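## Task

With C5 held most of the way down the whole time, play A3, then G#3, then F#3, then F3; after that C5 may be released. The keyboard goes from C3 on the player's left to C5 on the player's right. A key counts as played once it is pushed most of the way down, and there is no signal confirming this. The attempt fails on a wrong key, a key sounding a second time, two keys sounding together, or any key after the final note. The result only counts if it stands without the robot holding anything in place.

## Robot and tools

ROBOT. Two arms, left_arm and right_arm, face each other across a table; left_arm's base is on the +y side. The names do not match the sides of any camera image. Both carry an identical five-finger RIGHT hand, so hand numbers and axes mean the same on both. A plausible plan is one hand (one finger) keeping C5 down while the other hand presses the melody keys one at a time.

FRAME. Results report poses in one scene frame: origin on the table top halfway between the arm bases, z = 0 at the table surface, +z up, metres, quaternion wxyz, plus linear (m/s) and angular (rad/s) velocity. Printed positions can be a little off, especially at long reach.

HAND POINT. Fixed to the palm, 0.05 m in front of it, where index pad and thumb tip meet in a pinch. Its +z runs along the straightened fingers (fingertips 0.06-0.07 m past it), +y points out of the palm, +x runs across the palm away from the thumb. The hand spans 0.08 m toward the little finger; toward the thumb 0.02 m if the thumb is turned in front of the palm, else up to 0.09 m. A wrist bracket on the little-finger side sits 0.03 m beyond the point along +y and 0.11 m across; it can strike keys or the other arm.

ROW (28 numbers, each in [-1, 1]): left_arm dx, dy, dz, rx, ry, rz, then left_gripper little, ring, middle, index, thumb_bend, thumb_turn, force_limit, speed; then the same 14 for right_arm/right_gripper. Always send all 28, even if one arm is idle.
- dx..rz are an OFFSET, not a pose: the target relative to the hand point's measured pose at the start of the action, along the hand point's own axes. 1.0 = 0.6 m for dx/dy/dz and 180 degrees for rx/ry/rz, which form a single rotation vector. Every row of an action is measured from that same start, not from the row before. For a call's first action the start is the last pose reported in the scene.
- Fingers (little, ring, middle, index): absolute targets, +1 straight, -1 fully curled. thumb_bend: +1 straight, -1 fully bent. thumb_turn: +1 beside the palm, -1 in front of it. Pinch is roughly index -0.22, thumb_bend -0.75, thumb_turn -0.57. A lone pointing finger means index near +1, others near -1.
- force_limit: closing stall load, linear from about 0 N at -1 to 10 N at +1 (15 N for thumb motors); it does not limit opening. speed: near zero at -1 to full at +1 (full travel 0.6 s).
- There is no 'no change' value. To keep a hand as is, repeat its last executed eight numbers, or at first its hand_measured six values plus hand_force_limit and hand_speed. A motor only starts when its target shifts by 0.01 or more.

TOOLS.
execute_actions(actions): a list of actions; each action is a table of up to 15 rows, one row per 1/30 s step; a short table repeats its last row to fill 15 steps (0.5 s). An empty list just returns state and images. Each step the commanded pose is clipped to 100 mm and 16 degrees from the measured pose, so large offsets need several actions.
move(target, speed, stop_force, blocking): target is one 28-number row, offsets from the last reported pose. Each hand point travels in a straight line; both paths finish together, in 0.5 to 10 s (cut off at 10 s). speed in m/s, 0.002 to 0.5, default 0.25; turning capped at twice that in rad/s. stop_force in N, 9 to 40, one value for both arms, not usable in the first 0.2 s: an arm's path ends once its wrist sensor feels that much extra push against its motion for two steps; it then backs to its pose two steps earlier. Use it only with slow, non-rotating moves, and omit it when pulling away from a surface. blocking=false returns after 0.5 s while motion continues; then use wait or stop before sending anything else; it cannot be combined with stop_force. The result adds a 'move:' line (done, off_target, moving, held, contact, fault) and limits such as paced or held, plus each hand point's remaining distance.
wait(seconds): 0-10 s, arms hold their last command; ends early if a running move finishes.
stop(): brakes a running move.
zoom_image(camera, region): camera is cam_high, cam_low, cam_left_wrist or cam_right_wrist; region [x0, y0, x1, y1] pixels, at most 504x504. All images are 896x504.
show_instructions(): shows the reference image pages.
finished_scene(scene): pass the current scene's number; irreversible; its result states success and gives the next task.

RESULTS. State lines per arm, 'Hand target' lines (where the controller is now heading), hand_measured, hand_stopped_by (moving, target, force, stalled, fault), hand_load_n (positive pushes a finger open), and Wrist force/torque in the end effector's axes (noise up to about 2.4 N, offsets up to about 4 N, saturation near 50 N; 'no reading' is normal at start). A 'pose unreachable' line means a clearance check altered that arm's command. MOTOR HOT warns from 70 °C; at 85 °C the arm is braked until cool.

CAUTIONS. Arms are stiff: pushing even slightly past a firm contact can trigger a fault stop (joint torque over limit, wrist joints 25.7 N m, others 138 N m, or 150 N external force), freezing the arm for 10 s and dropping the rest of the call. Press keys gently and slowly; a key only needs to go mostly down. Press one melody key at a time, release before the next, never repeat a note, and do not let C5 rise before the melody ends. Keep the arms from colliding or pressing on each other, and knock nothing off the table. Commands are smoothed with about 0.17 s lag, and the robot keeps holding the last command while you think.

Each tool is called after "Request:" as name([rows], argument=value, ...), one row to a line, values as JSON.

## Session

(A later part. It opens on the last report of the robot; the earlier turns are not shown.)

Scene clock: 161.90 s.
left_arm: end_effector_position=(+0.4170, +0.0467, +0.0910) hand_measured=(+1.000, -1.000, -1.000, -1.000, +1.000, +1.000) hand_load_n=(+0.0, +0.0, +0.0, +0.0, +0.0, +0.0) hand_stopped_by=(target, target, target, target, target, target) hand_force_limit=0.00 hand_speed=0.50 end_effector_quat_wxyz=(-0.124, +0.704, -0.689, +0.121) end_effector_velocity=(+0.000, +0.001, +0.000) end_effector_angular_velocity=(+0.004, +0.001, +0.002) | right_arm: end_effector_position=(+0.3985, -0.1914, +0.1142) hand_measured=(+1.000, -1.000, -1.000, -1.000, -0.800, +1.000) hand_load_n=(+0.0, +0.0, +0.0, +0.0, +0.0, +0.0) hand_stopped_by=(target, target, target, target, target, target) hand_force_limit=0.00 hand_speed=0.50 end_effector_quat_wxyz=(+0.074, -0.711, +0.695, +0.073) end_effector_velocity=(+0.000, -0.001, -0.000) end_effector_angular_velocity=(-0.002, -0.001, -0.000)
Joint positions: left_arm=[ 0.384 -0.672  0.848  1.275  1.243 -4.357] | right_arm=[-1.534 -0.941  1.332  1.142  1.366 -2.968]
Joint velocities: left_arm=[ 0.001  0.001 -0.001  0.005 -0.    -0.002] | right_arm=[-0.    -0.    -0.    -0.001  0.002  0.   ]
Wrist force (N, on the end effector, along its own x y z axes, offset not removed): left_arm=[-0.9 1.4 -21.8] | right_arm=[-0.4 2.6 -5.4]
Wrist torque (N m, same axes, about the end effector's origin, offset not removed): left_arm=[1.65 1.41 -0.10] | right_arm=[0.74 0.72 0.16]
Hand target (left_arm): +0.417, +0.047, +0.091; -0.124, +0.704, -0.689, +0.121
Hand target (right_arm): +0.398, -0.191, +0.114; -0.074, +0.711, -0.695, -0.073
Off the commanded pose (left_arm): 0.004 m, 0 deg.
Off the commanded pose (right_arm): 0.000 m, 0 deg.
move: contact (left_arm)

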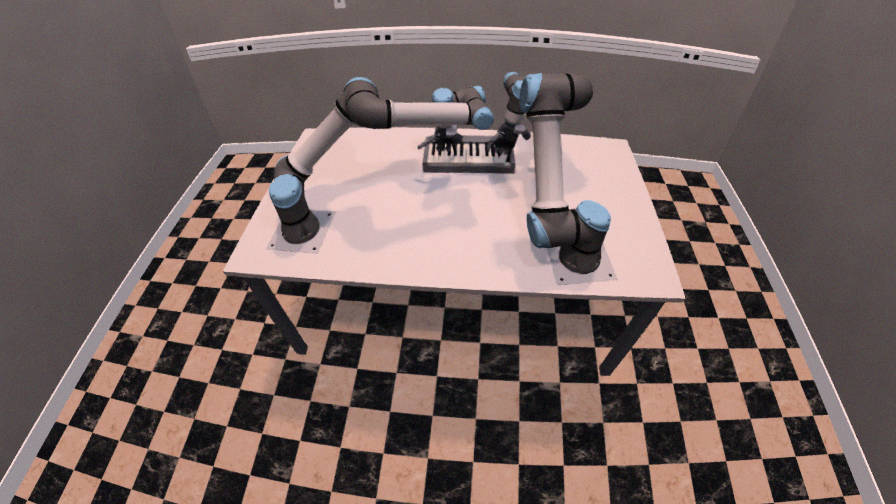

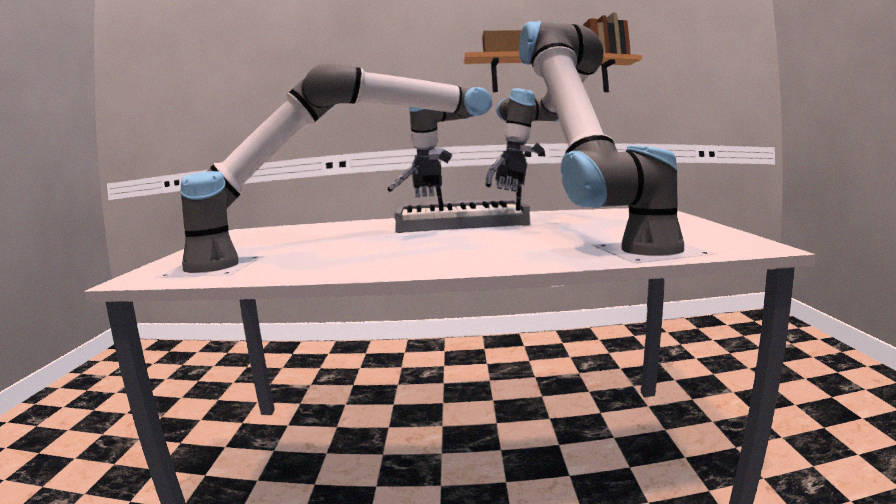

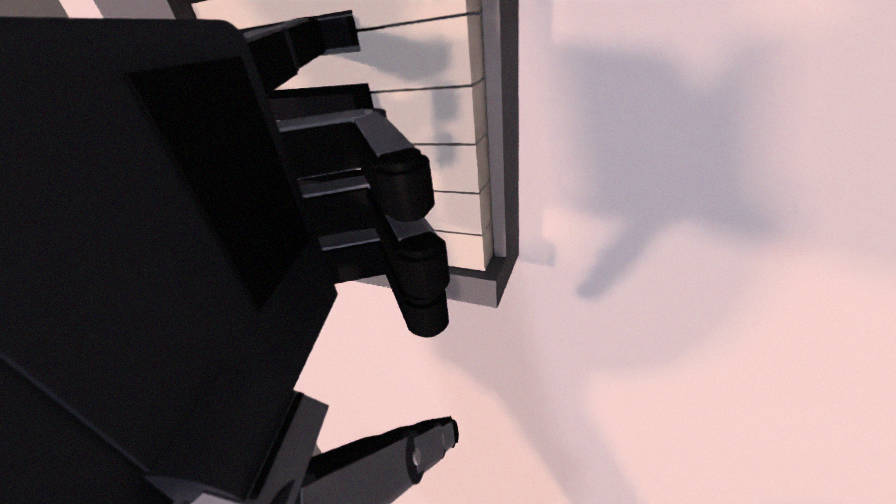

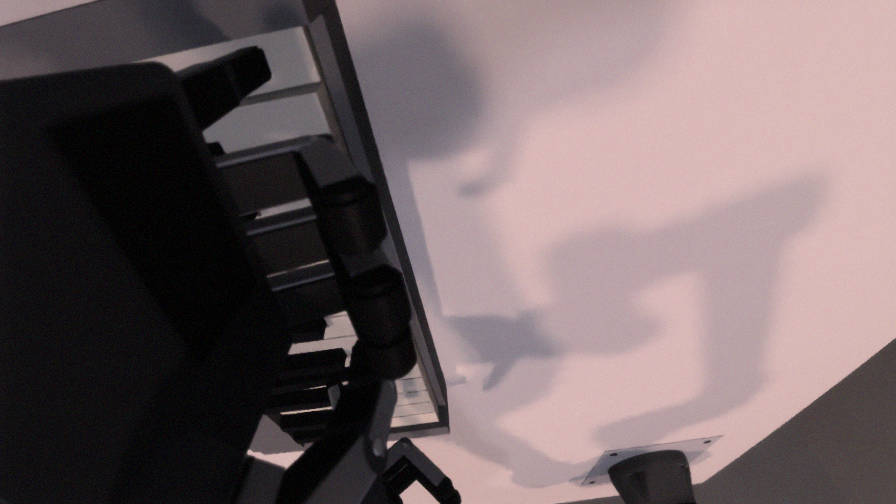

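Request:
move(target=[0,-0.0074,-0.02037,0,0,0,1,-1,-1,-1,1,1,0,0.5,0,0,0,0,0,0,1,-1,-1,-1,-0.8,1,0,0.5], speed=0.06)

Request:
move(target=[-0.044,0,0,0,0,0,1,-1,-1,-1,1,1,0,0.5,0,0,0,0,0,0,1,-1,-1,-1,-0.8,1,0,0.5], speed=0.08)

Request:
zoom_image(camera="cam_left_wrist", region=[230,0,490,150])

Request:
zoom_image(camera="cam_low", region=[385,175,545,240])

Scene clock: 172.27 s.
left_arm: end_effector_position=(+0.4170, +0.0467, +0.1036) hand_measured=(+1.000, -1.000, -1.000, -1.000, +1.000, +1.000) hand_load_n=(+0.0, +0.0, +0.0, +0.0, +0.0, +0.0) hand_stopped_by=(target, target, target, target, target, target) hand_force_limit=0.00 hand_speed=0.50 end_effector_quat_wxyz=(-0.124, +0.704, -0.689, +0.121) end_effector_velocity=(+0.000, -0.000, +0.004) end_effector_angular_velocity=(-0.000, -0.001, -0.003) | right_arm: end_effector_position=(+0.3985, -0.1914, +0.1142) hand_measured=(+1.000, -1.000, -1.000, -1.000, -0.800, +1.000) hand_load_n=(+0.0, +0.0, +0.0, +0.0, +0.0, +0.0) hand_stopped_by=(target, target, target, target, target, target) hand_force_limit=0.00 hand_speed=0.50 end_effector_quat_wxyz=(+0.074, -0.711, +0.695, +0.073) end_effector_velocity=(-0.000, +0.000, +0.000) end_effector_angular_velocity=(+0.000, +0.001, +0.001)
Joint positions: left_arm=[ 0.384 -0.679  0.828  1.302  1.243 -4.357] | right_arm=[-1.534 -0.941  1.332  1.142  1.366 -2.968]
Joint velocities: left_arm=[-0.    -0.002 -0.006  0.007 -0.     0.002] | right_arm=[ 0.     0.    -0.     0.001 -0.    -0.001]
Wrist force (N, on the end effector, along its own x y z axes, offset not removed): left_arm=[-3.3 2.2 -0.1] | right_arm=[-1.1 0.9 -11.6]
Wrist torque (N m, same axes, about the end effector's origin, offset not removed): left_arm=[0.41 0.48 -0.23] | right_arm=[0.53 0.99 0.17]
Hand target (left_arm): +0.417, +0.047, +0.104; -0.124, +0.704, -0.689, +0.121
Hand target (right_arm): +0.398, -0.191, +0.114; -0.074, +0.711, -0.695, -0.073
Off the commanded pose (left_arm): 0.000 m, 0 deg.
Off the commanded pose (right_arm): 0.000 m, 0 deg.
move: done

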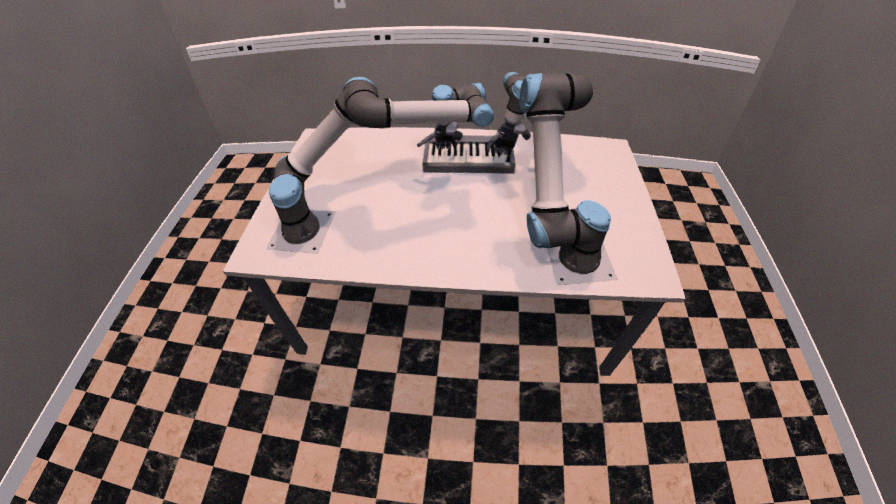

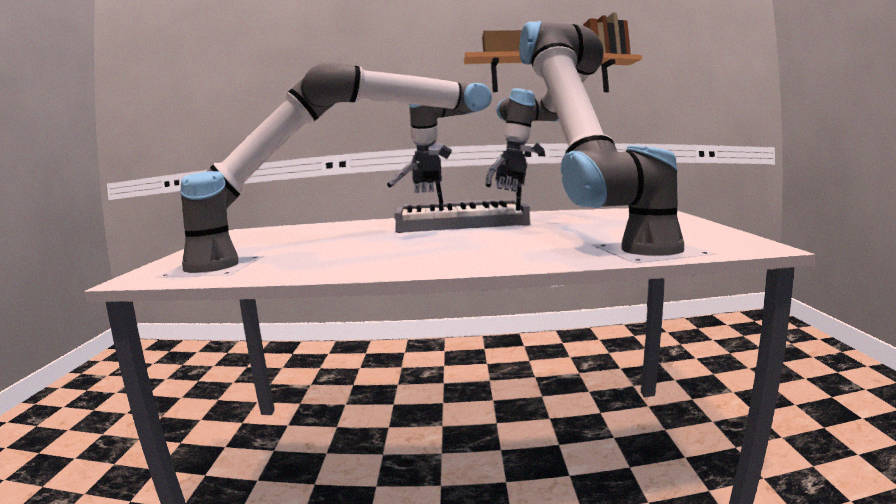

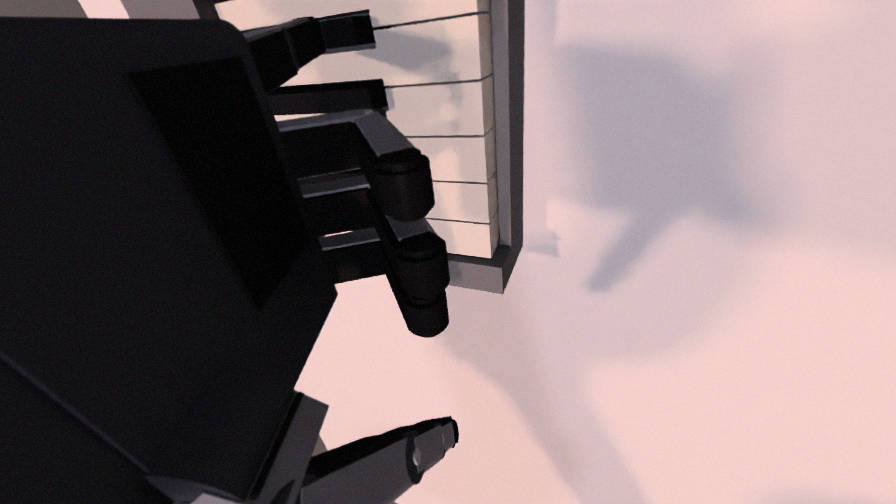

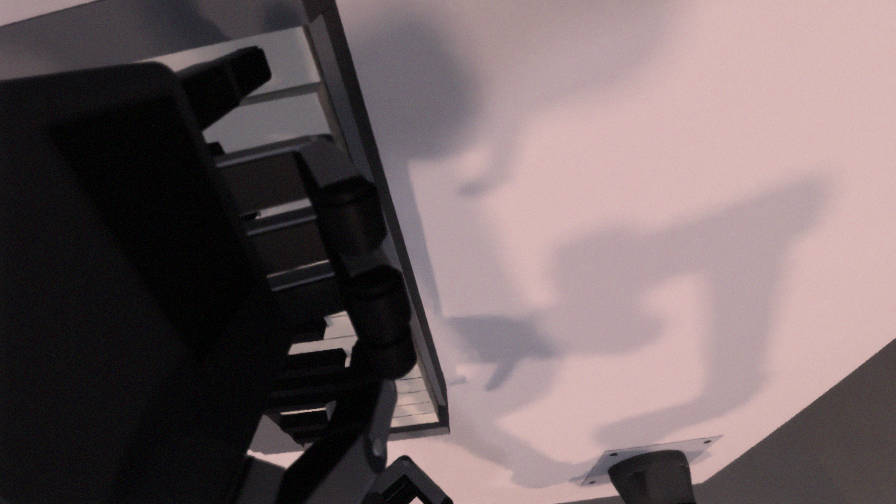

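Scene clock: 173.17 s.
left_arm: end_effector_position=(+0.4165, +0.0727, +0.1036) hand_measured=(+1.000, -1.000, -1.000, -1.000, +1.000, +1.000) hand_load_n=(+0.0, +0.0, +0.0, +0.0, +0.0, +0.0) hand_stopped_by=(target, target, target, target, target, target) hand_force_limit=0.00 hand_speed=0.50 end_effector_quat_wxyz=(-0.124, +0.704, -0.689, +0.121) end_effector_velocity=(+0.000, +0.003, +0.000) end_effector_angular_velocity=(-0.002, -0.001, +0.001) | right_arm: end_effector_position=(+0.3985, -0.1914, +0.1142) hand_measured=(+1.000, -1.000, -1.000, -1.000, -0.800, +1.000) hand_load_n=(+0.0, +0.0, +0.0, +0.0, +0.0, +0.0) hand_stopped_by=(target, target, target, target, target, target) hand_force_limit=0.00 hand_speed=0.50 end_effector_quat_wxyz=(+0.074, -0.711, +0.695, +0.073) end_effector_velocity=(+0.000, +0.000, -0.000) end_effector_angular_velocity=(+0.000, -0.000, +0.001)
Joint positions: left_arm=[ 0.398 -0.746  0.95   1.243  1.245 -4.342] | right_arm=[-1.534 -0.941  1.332  1.142  1.366 -2.968]
Joint velocities: left_arm=[ 0.002 -0.009  0.015 -0.008 -0.     0.002] | right_arm=[ 0.001  0.001 -0.    -0.001 -0.    -0.   ]
Wrist force (N, on the end effector, along its own x y z axes, offset not removed): left_arm=[-1.1 0.5 0.8] | right_arm=[-2.5 2.0 -13.2]
Wrist torque (N m, same axes, about the end effector's origin, offset not removed): left_arm=[-0.06 0.12 -0.13] | right_arm=[1.07 1.25 -0.13]
Hand target (left_arm): +0.416, +0.073, +0.104; -0.124, +0.704, -0.689, +0.121
Hand target (right_arm): +0.398, -0.191, +0.114; -0.074, +0.711, -0.695, -0.073
Off the commanded pose (left_arm): 0.000 m, 0 deg.
Off the commanded pose (right_arm): 0.000 m, 0 deg.
move: done

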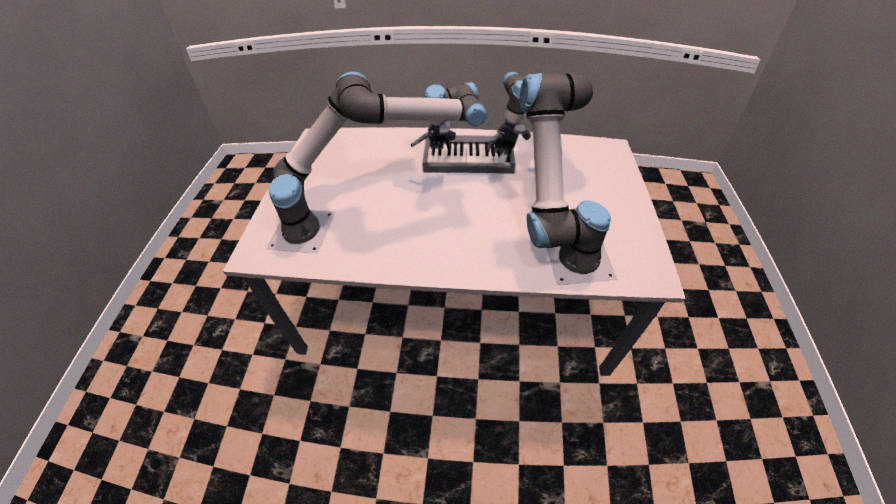

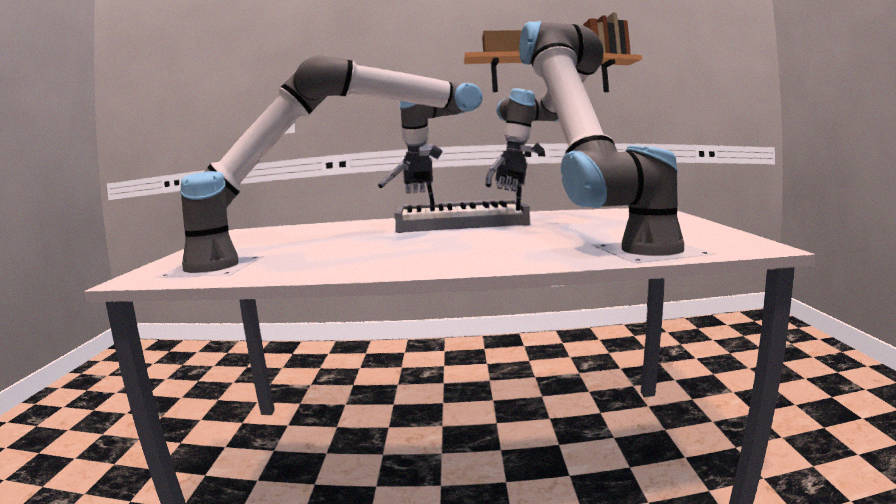

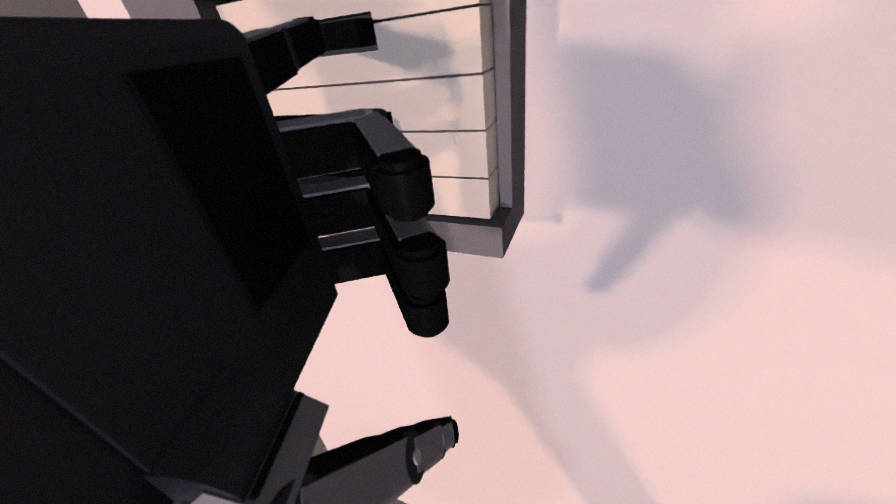

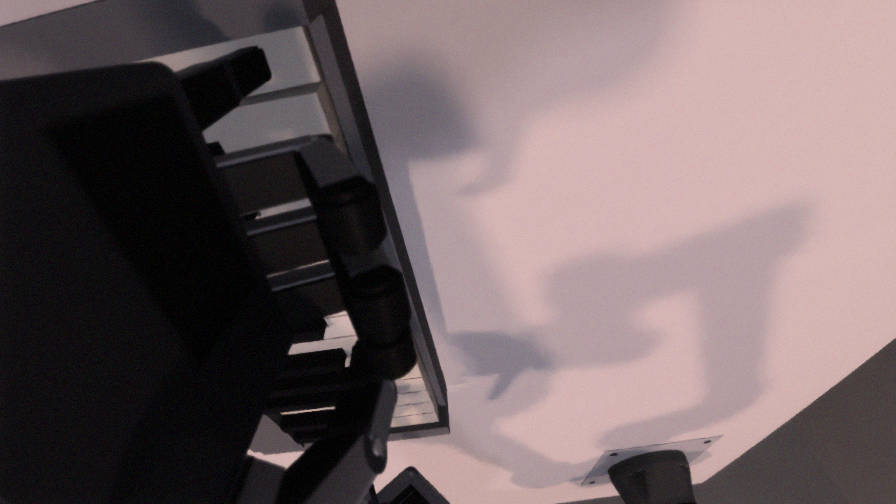

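Region (230, 0, 490, 150) of cam_left_wrist's 896x504 image, scaled by 1.938, with more detail than that image has; it fills the top 291 rows of this view, and the rest is white.

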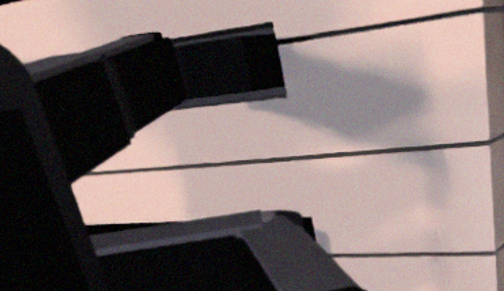

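Region (385, 175, 545, 240) of cam_low's 896x504 image, scaled by 3.150, with more detail than that image has; it fills the top 205 rows of this view, and the rest is white.

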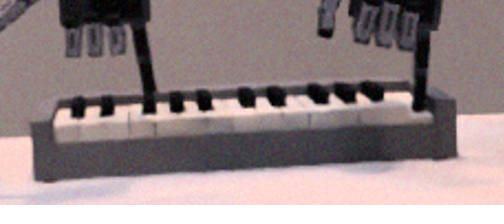

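Request:
move(target=[-0.002,0.00485,0.0133,0,0,0,1,-1,-1,-1,1,1,0,0.5,0,0,0,0,0,0,1,-1,-1,-1,-0.8,1,0,0.5], speed=0.025, stop_force=9)

Request:
move(target=[0,0.005,0.01375,0,0,0,1,-1,-1,-1,1,1,0,0.5,0,0,0,0,0,0,1,-1,-1,-1,-0.8,1,0,0.5], speed=0.0035, stop_force=9)

Request:
zoom_image(camera="cam_low", region=[385,175,545,240])

Scene clock: 180.50 s.
left_arm: end_effector_position=(+0.4164, +0.0739, +0.0955) hand_measured=(+1.000, -1.000, -1.000, -1.000, +1.000, +1.000) hand_load_n=(-0.5, +0.0, +0.0, +0.0, +0.0, +0.0) hand_stopped_by=(target, target, target, target, target, target) hand_force_limit=0.00 hand_speed=0.50 end_effector_quat_wxyz=(-0.124, +0.704, -0.689, +0.121) end_effector_velocity=(+0.000, +0.000, -0.003) end_effector_angular_velocity=(+0.001, +0.000, -0.000) | right_arm: end_effector_position=(+0.3985, -0.1914, +0.1142) hand_measured=(+1.000, -1.000, -1.000, -1.000, -0.800, +1.000) hand_load_n=(+0.0, +0.0, +0.0, +0.0, +0.0, +0.0) hand_stopped_by=(target, target, target, target, target, target) hand_force_limit=0.00 hand_speed=0.50 end_effector_quat_wxyz=(+0.074, -0.711, +0.695, +0.073) end_effector_velocity=(-0.000, -0.000, +0.000) end_effector_angular_velocity=(+0.000, +0.002, -0.001)
Joint positions: left_arm=[ 0.399 -0.744  0.968  1.223  1.245 -4.341] | right_arm=[-1.534 -0.941  1.332  1.142  1.366 -2.968]
Joint velocities: left_arm=[ 0.     0.002  0.005 -0.006 -0.     0.   ] | right_arm=[-0.     0.    -0.     0.001 -0.     0.   ]
Wrist force (N, on the end effector, along its own x y z axes, offset not removed): left_arm=[-0.8 1.9 0.7] | right_arm=[2.3 -1.4 -11.0]
Wrist torque (N m, same axes, about the end effector's origin, offset not removed): left_arm=[0.17 0.10 -0.06] | right_arm=[0.39 0.41 0.12]
Hand target (left_arm): +0.416, +0.074, +0.095; -0.124, +0.704, -0.689, +0.121
Hand target (right_arm): +0.398, -0.191, +0.114; -0.074, +0.711, -0.695, -0.073
Off the commanded pose (left_arm): 0.000 m, 0 deg.
Off the commanded pose (right_arm): 0.000 m, 0 deg.
move: done

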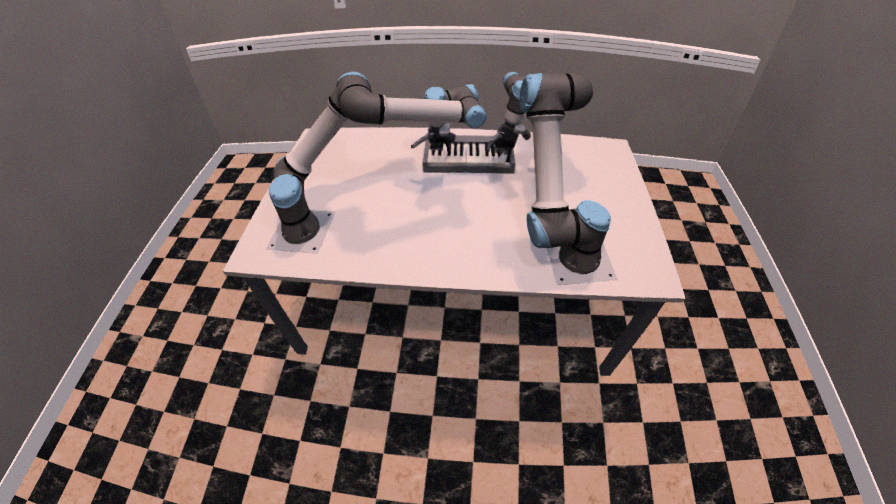

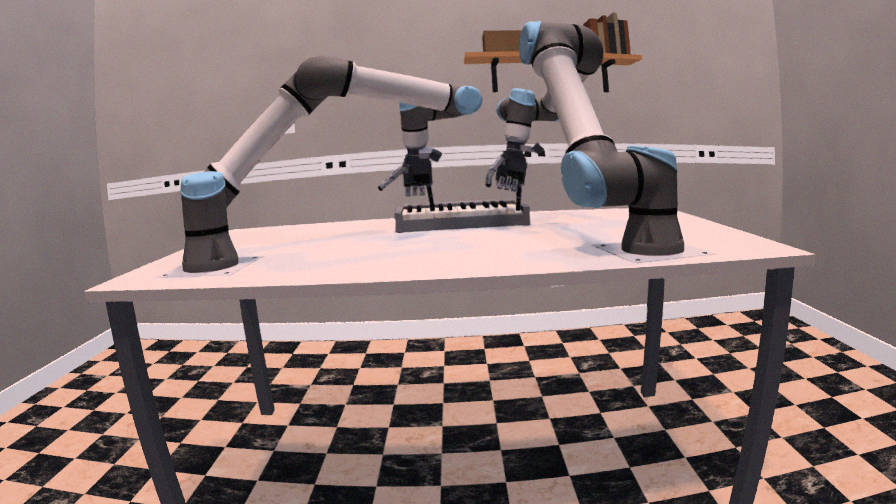

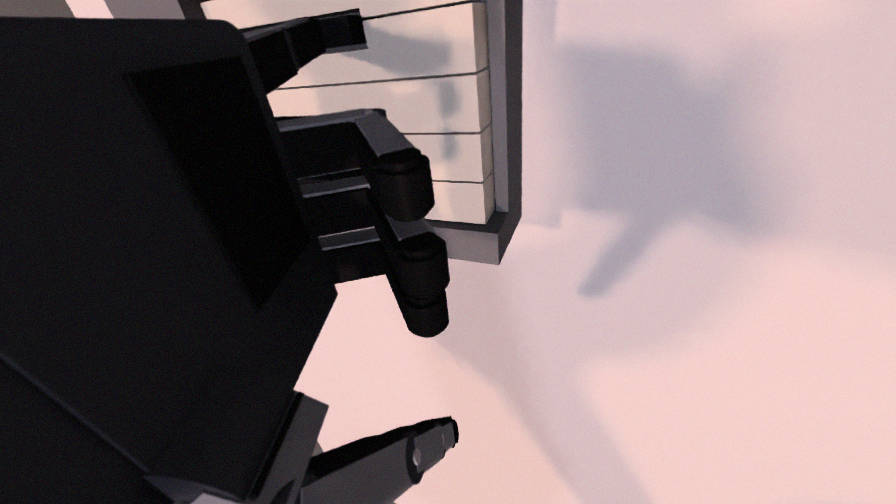

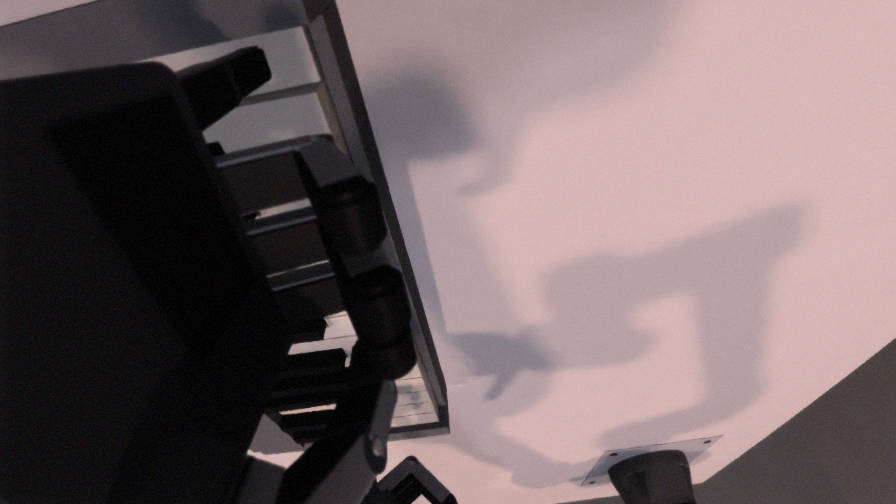

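Scene clock: 182.10 s.
left_arm: end_effector_position=(+0.4164, +0.0740, +0.0912) hand_measured=(+1.000, -1.000, -1.000, -1.000, +1.000, +1.000) hand_load_n=(+0.0, +0.0, +0.0, +0.0, +0.0, +0.0) hand_stopped_by=(target, target, target, target, target, target) hand_force_limit=0.00 hand_speed=0.50 end_effector_quat_wxyz=(-0.124, +0.704, -0.689, +0.121) end_effector_velocity=(-0.001, +0.001, +0.000) end_effector_angular_velocity=(+0.004, +0.001, +0.001) | right_arm: end_effector_position=(+0.3985, -0.1914, +0.1142) hand_measured=(+1.000, -1.000, -1.000, -1.000, -0.800, +1.000) hand_load_n=(+0.0, +0.0, +0.0, +0.0, +0.0, +0.0) hand_stopped_by=(target, target, target, target, target, target) hand_force_limit=0.00 hand_speed=0.50 end_effector_quat_wxyz=(+0.074, -0.711, +0.695, +0.073) end_effector_velocity=(-0.001, +0.000, +0.000) end_effector_angular_velocity=(-0.001, +0.002, +0.000)
Joint positions: left_arm=[ 0.399 -0.742  0.974  1.214  1.245 -4.341] | right_arm=[-1.534 -0.941  1.332  1.142  1.366 -2.968]
Joint velocities: left_arm=[-0.     0.     0.     0.004 -0.    -0.002] | right_arm=[ 0.001 -0.     0.     0.001  0.001  0.   ]
Wrist force (N, on the end effector, along its own x y z axes, offset not removed): left_arm=[-1.9 1.7 -17.1] | right_arm=[1.2 -1.9 -8.6]
Wrist torque (N m, same axes, about the end effector's origin, offset not removed): left_arm=[1.37 1.34 -0.18] | right_arm=[0.18 0.37 0.16]
Hand target (left_arm): +0.416, +0.074, +0.092; -0.124, +0.704, -0.689, +0.121
Hand target (right_arm): +0.398, -0.191, +0.114; -0.074, +0.711, -0.695, -0.073
Off the commanded pose (left_arm): 0.004 m, 0 deg.
Off the commanded pose (right_arm): 0.000 m, 0 deg.
move: contact (left_arm)

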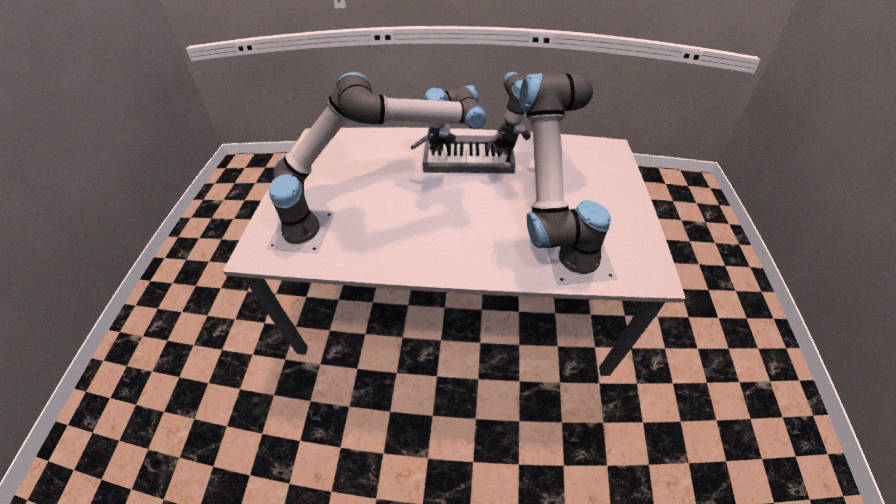

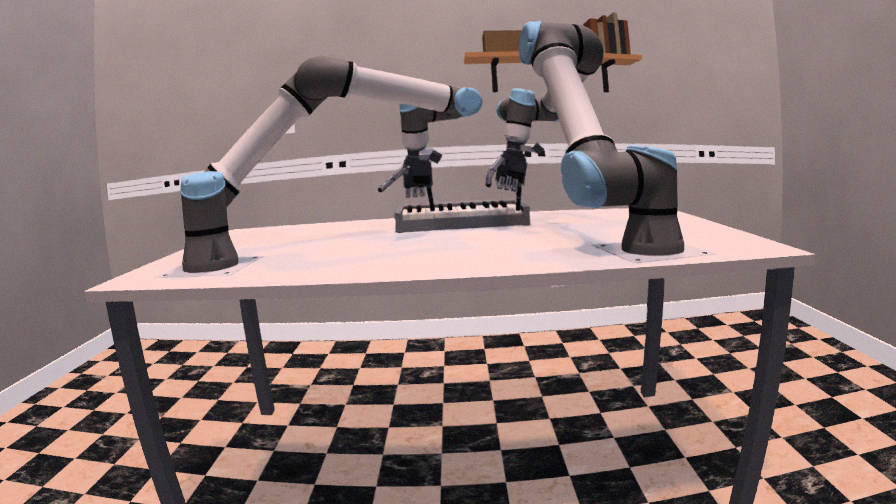

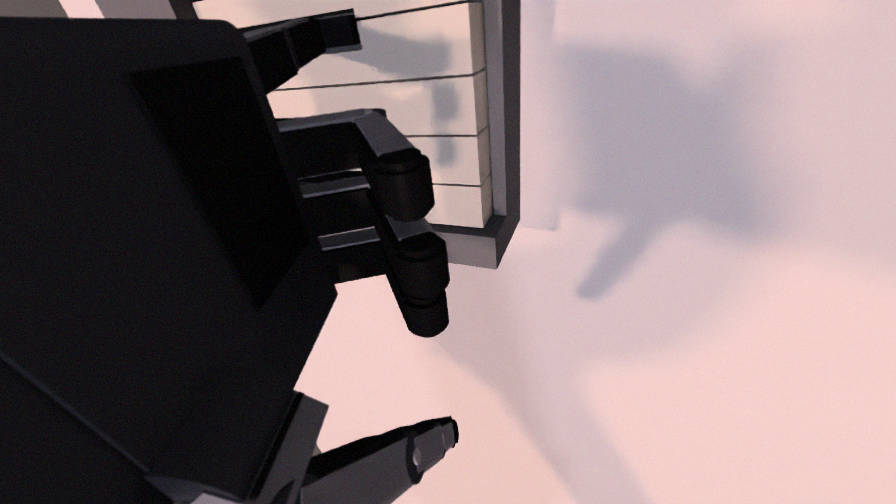

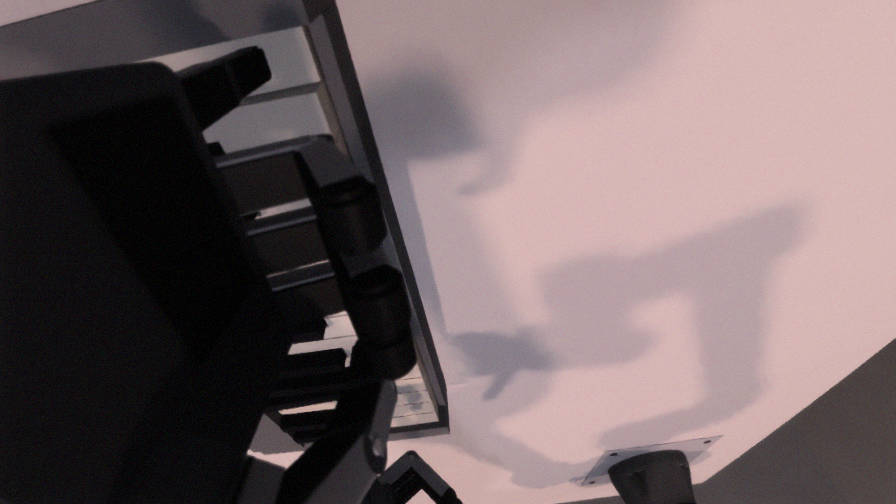

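Region (385, 175, 545, 240) of cam_low's 896x504 image, scaled by 3.150, with more detail than that image has; it fills the top 205 rows of this view, and the rest is white.

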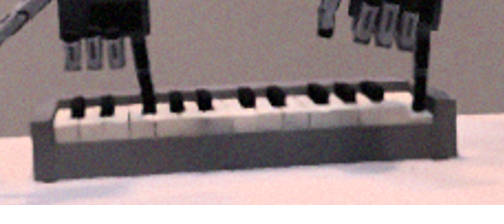

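Request:
move(target=[0,-0.0068,-0.0188,0,0,0,1,-1,-1,-1,1,1,0,0.5,0,0,0,0,0,0,1,-1,-1,-1,-0.8,1,0,0.5], speed=0.06)

Request:
move(target=[-0.0125,0.0674,-0.0245,0,0,0,1,-1,-1,-1,1,1,0,0.5,0,0,0,0,0,0,1,-1,-1,-1,-0.8,1,0,0.5], speed=0.1)

Request:
zoom_image(camera="cam_left_wrist", region=[230,0,490,150])

Request:
zoom_image(camera="cam_low", region=[385,175,545,240])

Scene clock: 197.13 s.
left_arm: end_effector_position=(+0.4164, +0.0739, +0.1029) hand_measured=(+1.000, -1.000, -1.000, -1.000, +1.000, +1.000) hand_load_n=(+0.0, +0.0, +0.0, +0.0, +0.0, +0.0) hand_stopped_by=(target, target, target, target, target, target) hand_force_limit=0.00 hand_speed=0.50 end_effector_quat_wxyz=(-0.124, +0.704, -0.689, +0.121) end_effector_velocity=(-0.000, -0.000, +0.002) end_effector_angular_velocity=(+0.001, +0.001, +0.000) | right_arm: end_effector_position=(+0.3985, -0.1914, +0.1142) hand_measured=(+1.000, -1.000, -1.000, -1.000, -0.800, +1.000) hand_load_n=(+0.0, +0.0, +0.0, +0.0, +0.0, +0.0) hand_stopped_by=(target, target, target, target, target, target) hand_force_limit=0.00 hand_speed=0.50 end_effector_quat_wxyz=(+0.074, -0.711, +0.695, +0.073) end_effector_velocity=(+0.000, -0.000, -0.000) end_effector_angular_velocity=(-0.000, -0.000, +0.000)
Joint positions: left_arm=[ 0.399 -0.749  0.957  1.239  1.245 -4.341] | right_arm=[-1.534 -0.941  1.332  1.142  1.366 -2.968]
Joint velocities: left_arm=[-0.    -0.    -0.004  0.006  0.    -0.   ] | right_arm=[-0.     0.    -0.    -0.001  0.    -0.001]
Wrist force (N, on the end effector, along its own x y z axes, offset not removed): left_arm=[0.5 1.1 1.2] | right_arm=[-1.1 -1.0 -10.0]
Wrist torque (N m, same axes, about the end effector's origin, offset not removed): left_arm=[0.17 -0.23 0.00] | right_arm=[0.51 1.03 0.08]
Hand target (left_arm): +0.416, +0.074, +0.103; -0.124, +0.704, -0.689, +0.121
Hand target (right_arm): +0.398, -0.191, +0.114; -0.074, +0.711, -0.695, -0.073
Off the commanded pose (left_arm): 0.000 m, 0 deg.
Off the commanded pose (right_arm): 0.000 m, 0 deg.
move: done

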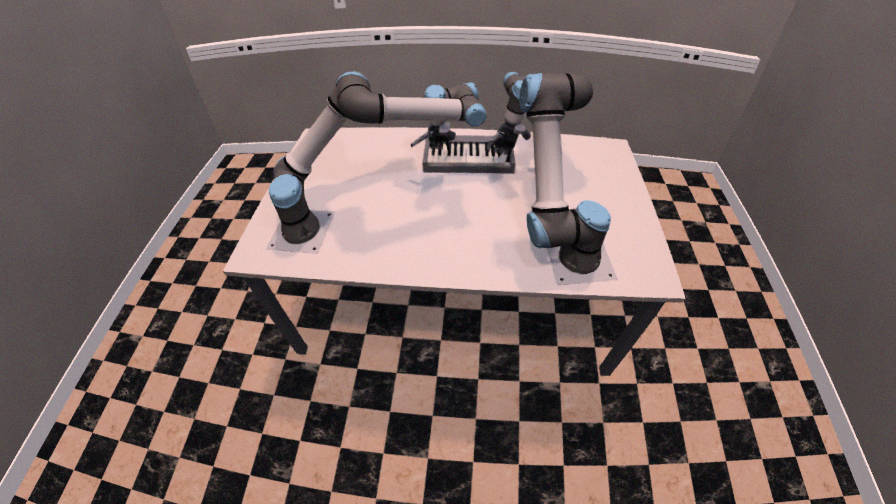

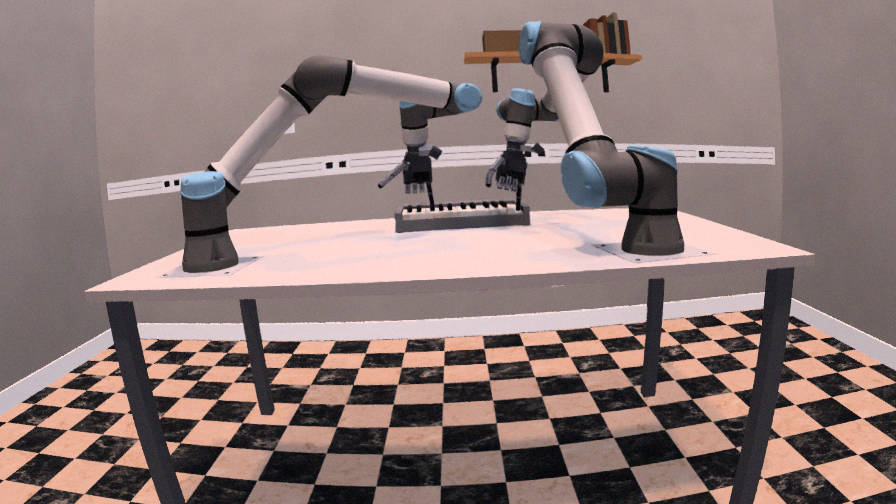

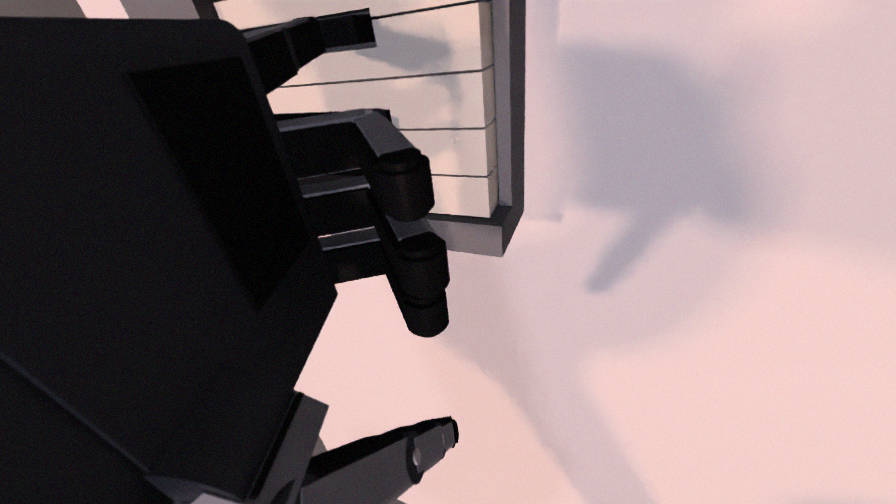

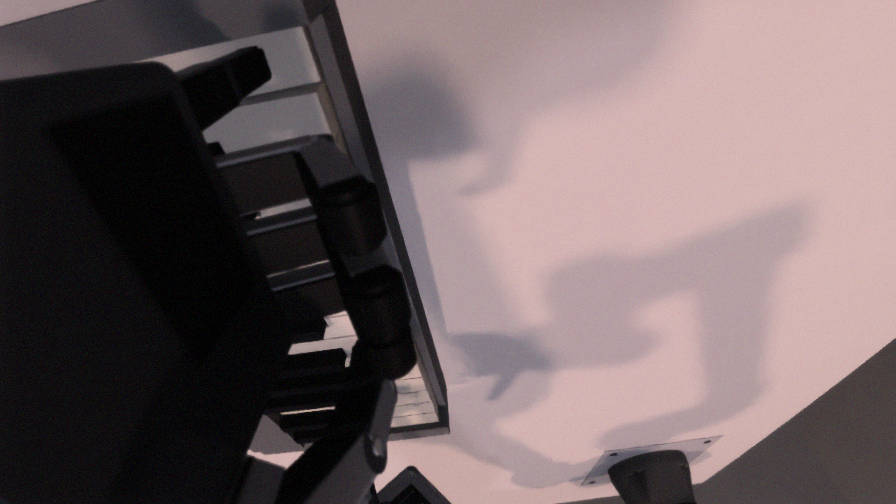

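Scene clock: 198.10 s.
left_arm: end_effector_position=(+0.3736, +0.0805, +0.1030) hand_measured=(+1.000, -1.000, -1.000, -1.000, +1.000, +1.000) hand_load_n=(+0.0, +0.0, +0.0, +0.0, +0.0, +0.0) hand_stopped_by=(target, target, target, target, target, target) hand_force_limit=0.00 hand_speed=0.50 end_effector_quat_wxyz=(-0.124, +0.704, -0.689, +0.121) end_effector_velocity=(-0.003, +0.001, -0.000) end_effector_angular_velocity=(-0.000, -0.000, -0.001) | right_arm: end_effector_position=(+0.3985, -0.1914, +0.1142) hand_measured=(+1.000, -1.000, -1.000, -1.000, -0.800, +1.000) hand_load_n=(+0.0, +0.0, +0.0, +0.0, +0.0, +0.0) hand_stopped_by=(target, target, target, target, target, target) hand_force_limit=0.00 hand_speed=0.50 end_effector_quat_wxyz=(+0.074, -0.711, +0.695, +0.073) end_effector_velocity=(-0.000, -0.000, +0.000) end_effector_angular_velocity=(-0.001, +0.001, -0.001)
Joint positions: left_arm=[ 0.333 -0.825  1.098  1.196  1.238 -4.41 ] | right_arm=[-1.534 -0.941  1.332  1.142  1.366 -2.968]
Joint velocities: left_arm=[-0.005 -0.006  0.011 -0.004 -0.001 -0.004] | right_arm=[-0.001  0.    -0.     0.001  0.001  0.   ]
Wrist force (N, on the end effector, along its own x y z axes, offset not removed): left_arm=[-0.9 2.4 -0.9] | right_arm=[1.9 1.6 -13.1]
Wrist torque (N m, same axes, about the end effector's origin, offset not removed): left_arm=[0.47 -0.02 -0.04] | right_arm=[1.18 0.63 0.26]
Hand target (left_arm): +0.373, +0.081, +0.103; -0.124, +0.704, -0.689, +0.121
Hand target (right_arm): +0.398, -0.191, +0.114; -0.074, +0.711, -0.695, -0.073
Off the commanded pose (left_arm): 0.000 m, 0 deg.
Off the commanded pose (right_arm): 0.000 m, 0 deg.
move: done

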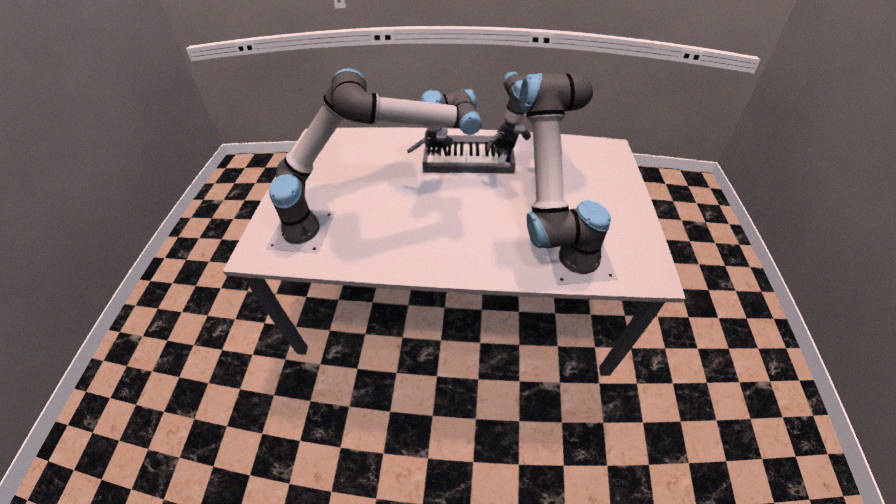

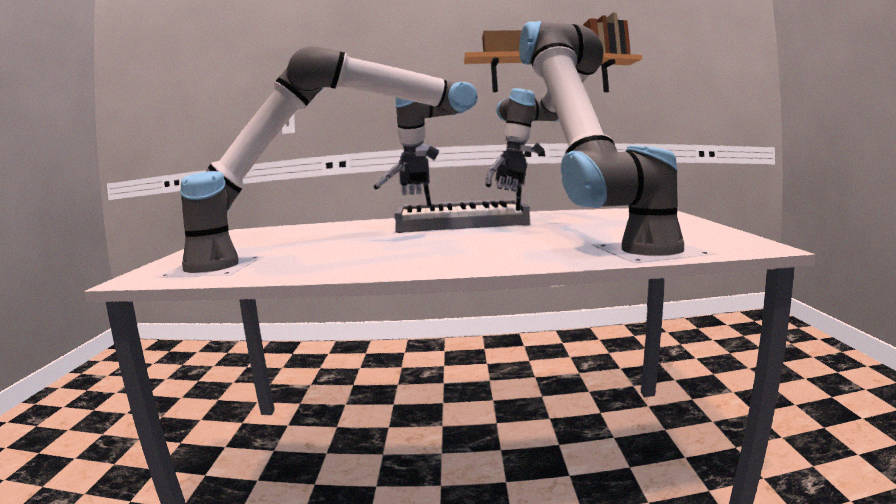

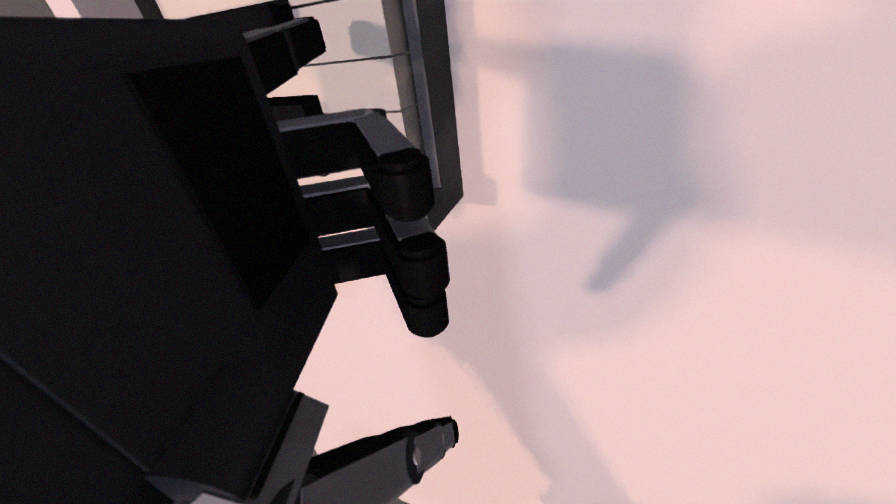

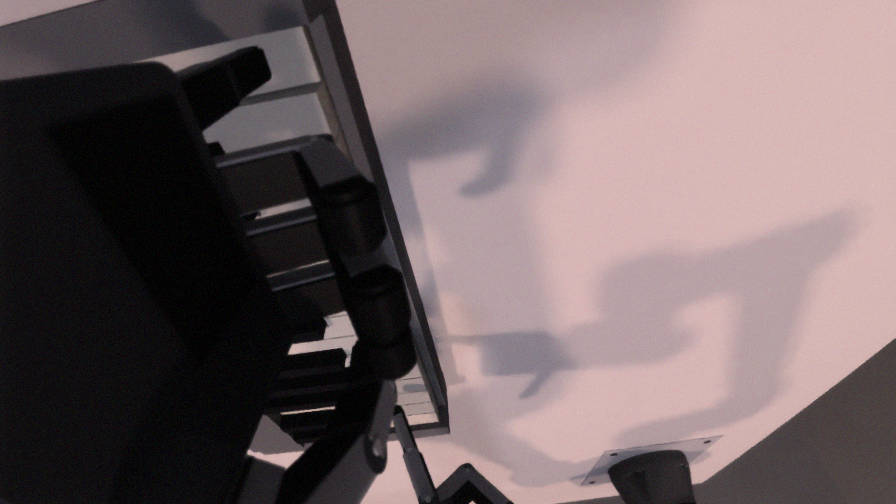

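Region (230, 0, 490, 150) of cam_left_wrist's 896x504 image, scaled by 1.938, with more detail than that image has; it fills the top 291 rows of this view, and the rest is white.

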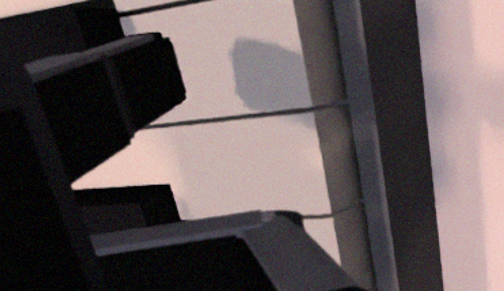

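Region (385, 175, 545, 240) of cam_low's 896x504 image, scaled by 3.150, with more detail than that image has; it fills the top 205 rows of this view, and the rest is white.

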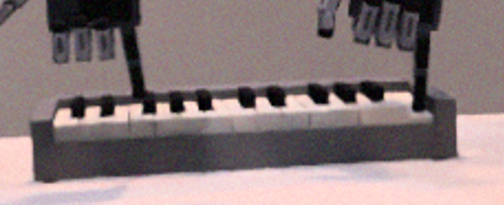

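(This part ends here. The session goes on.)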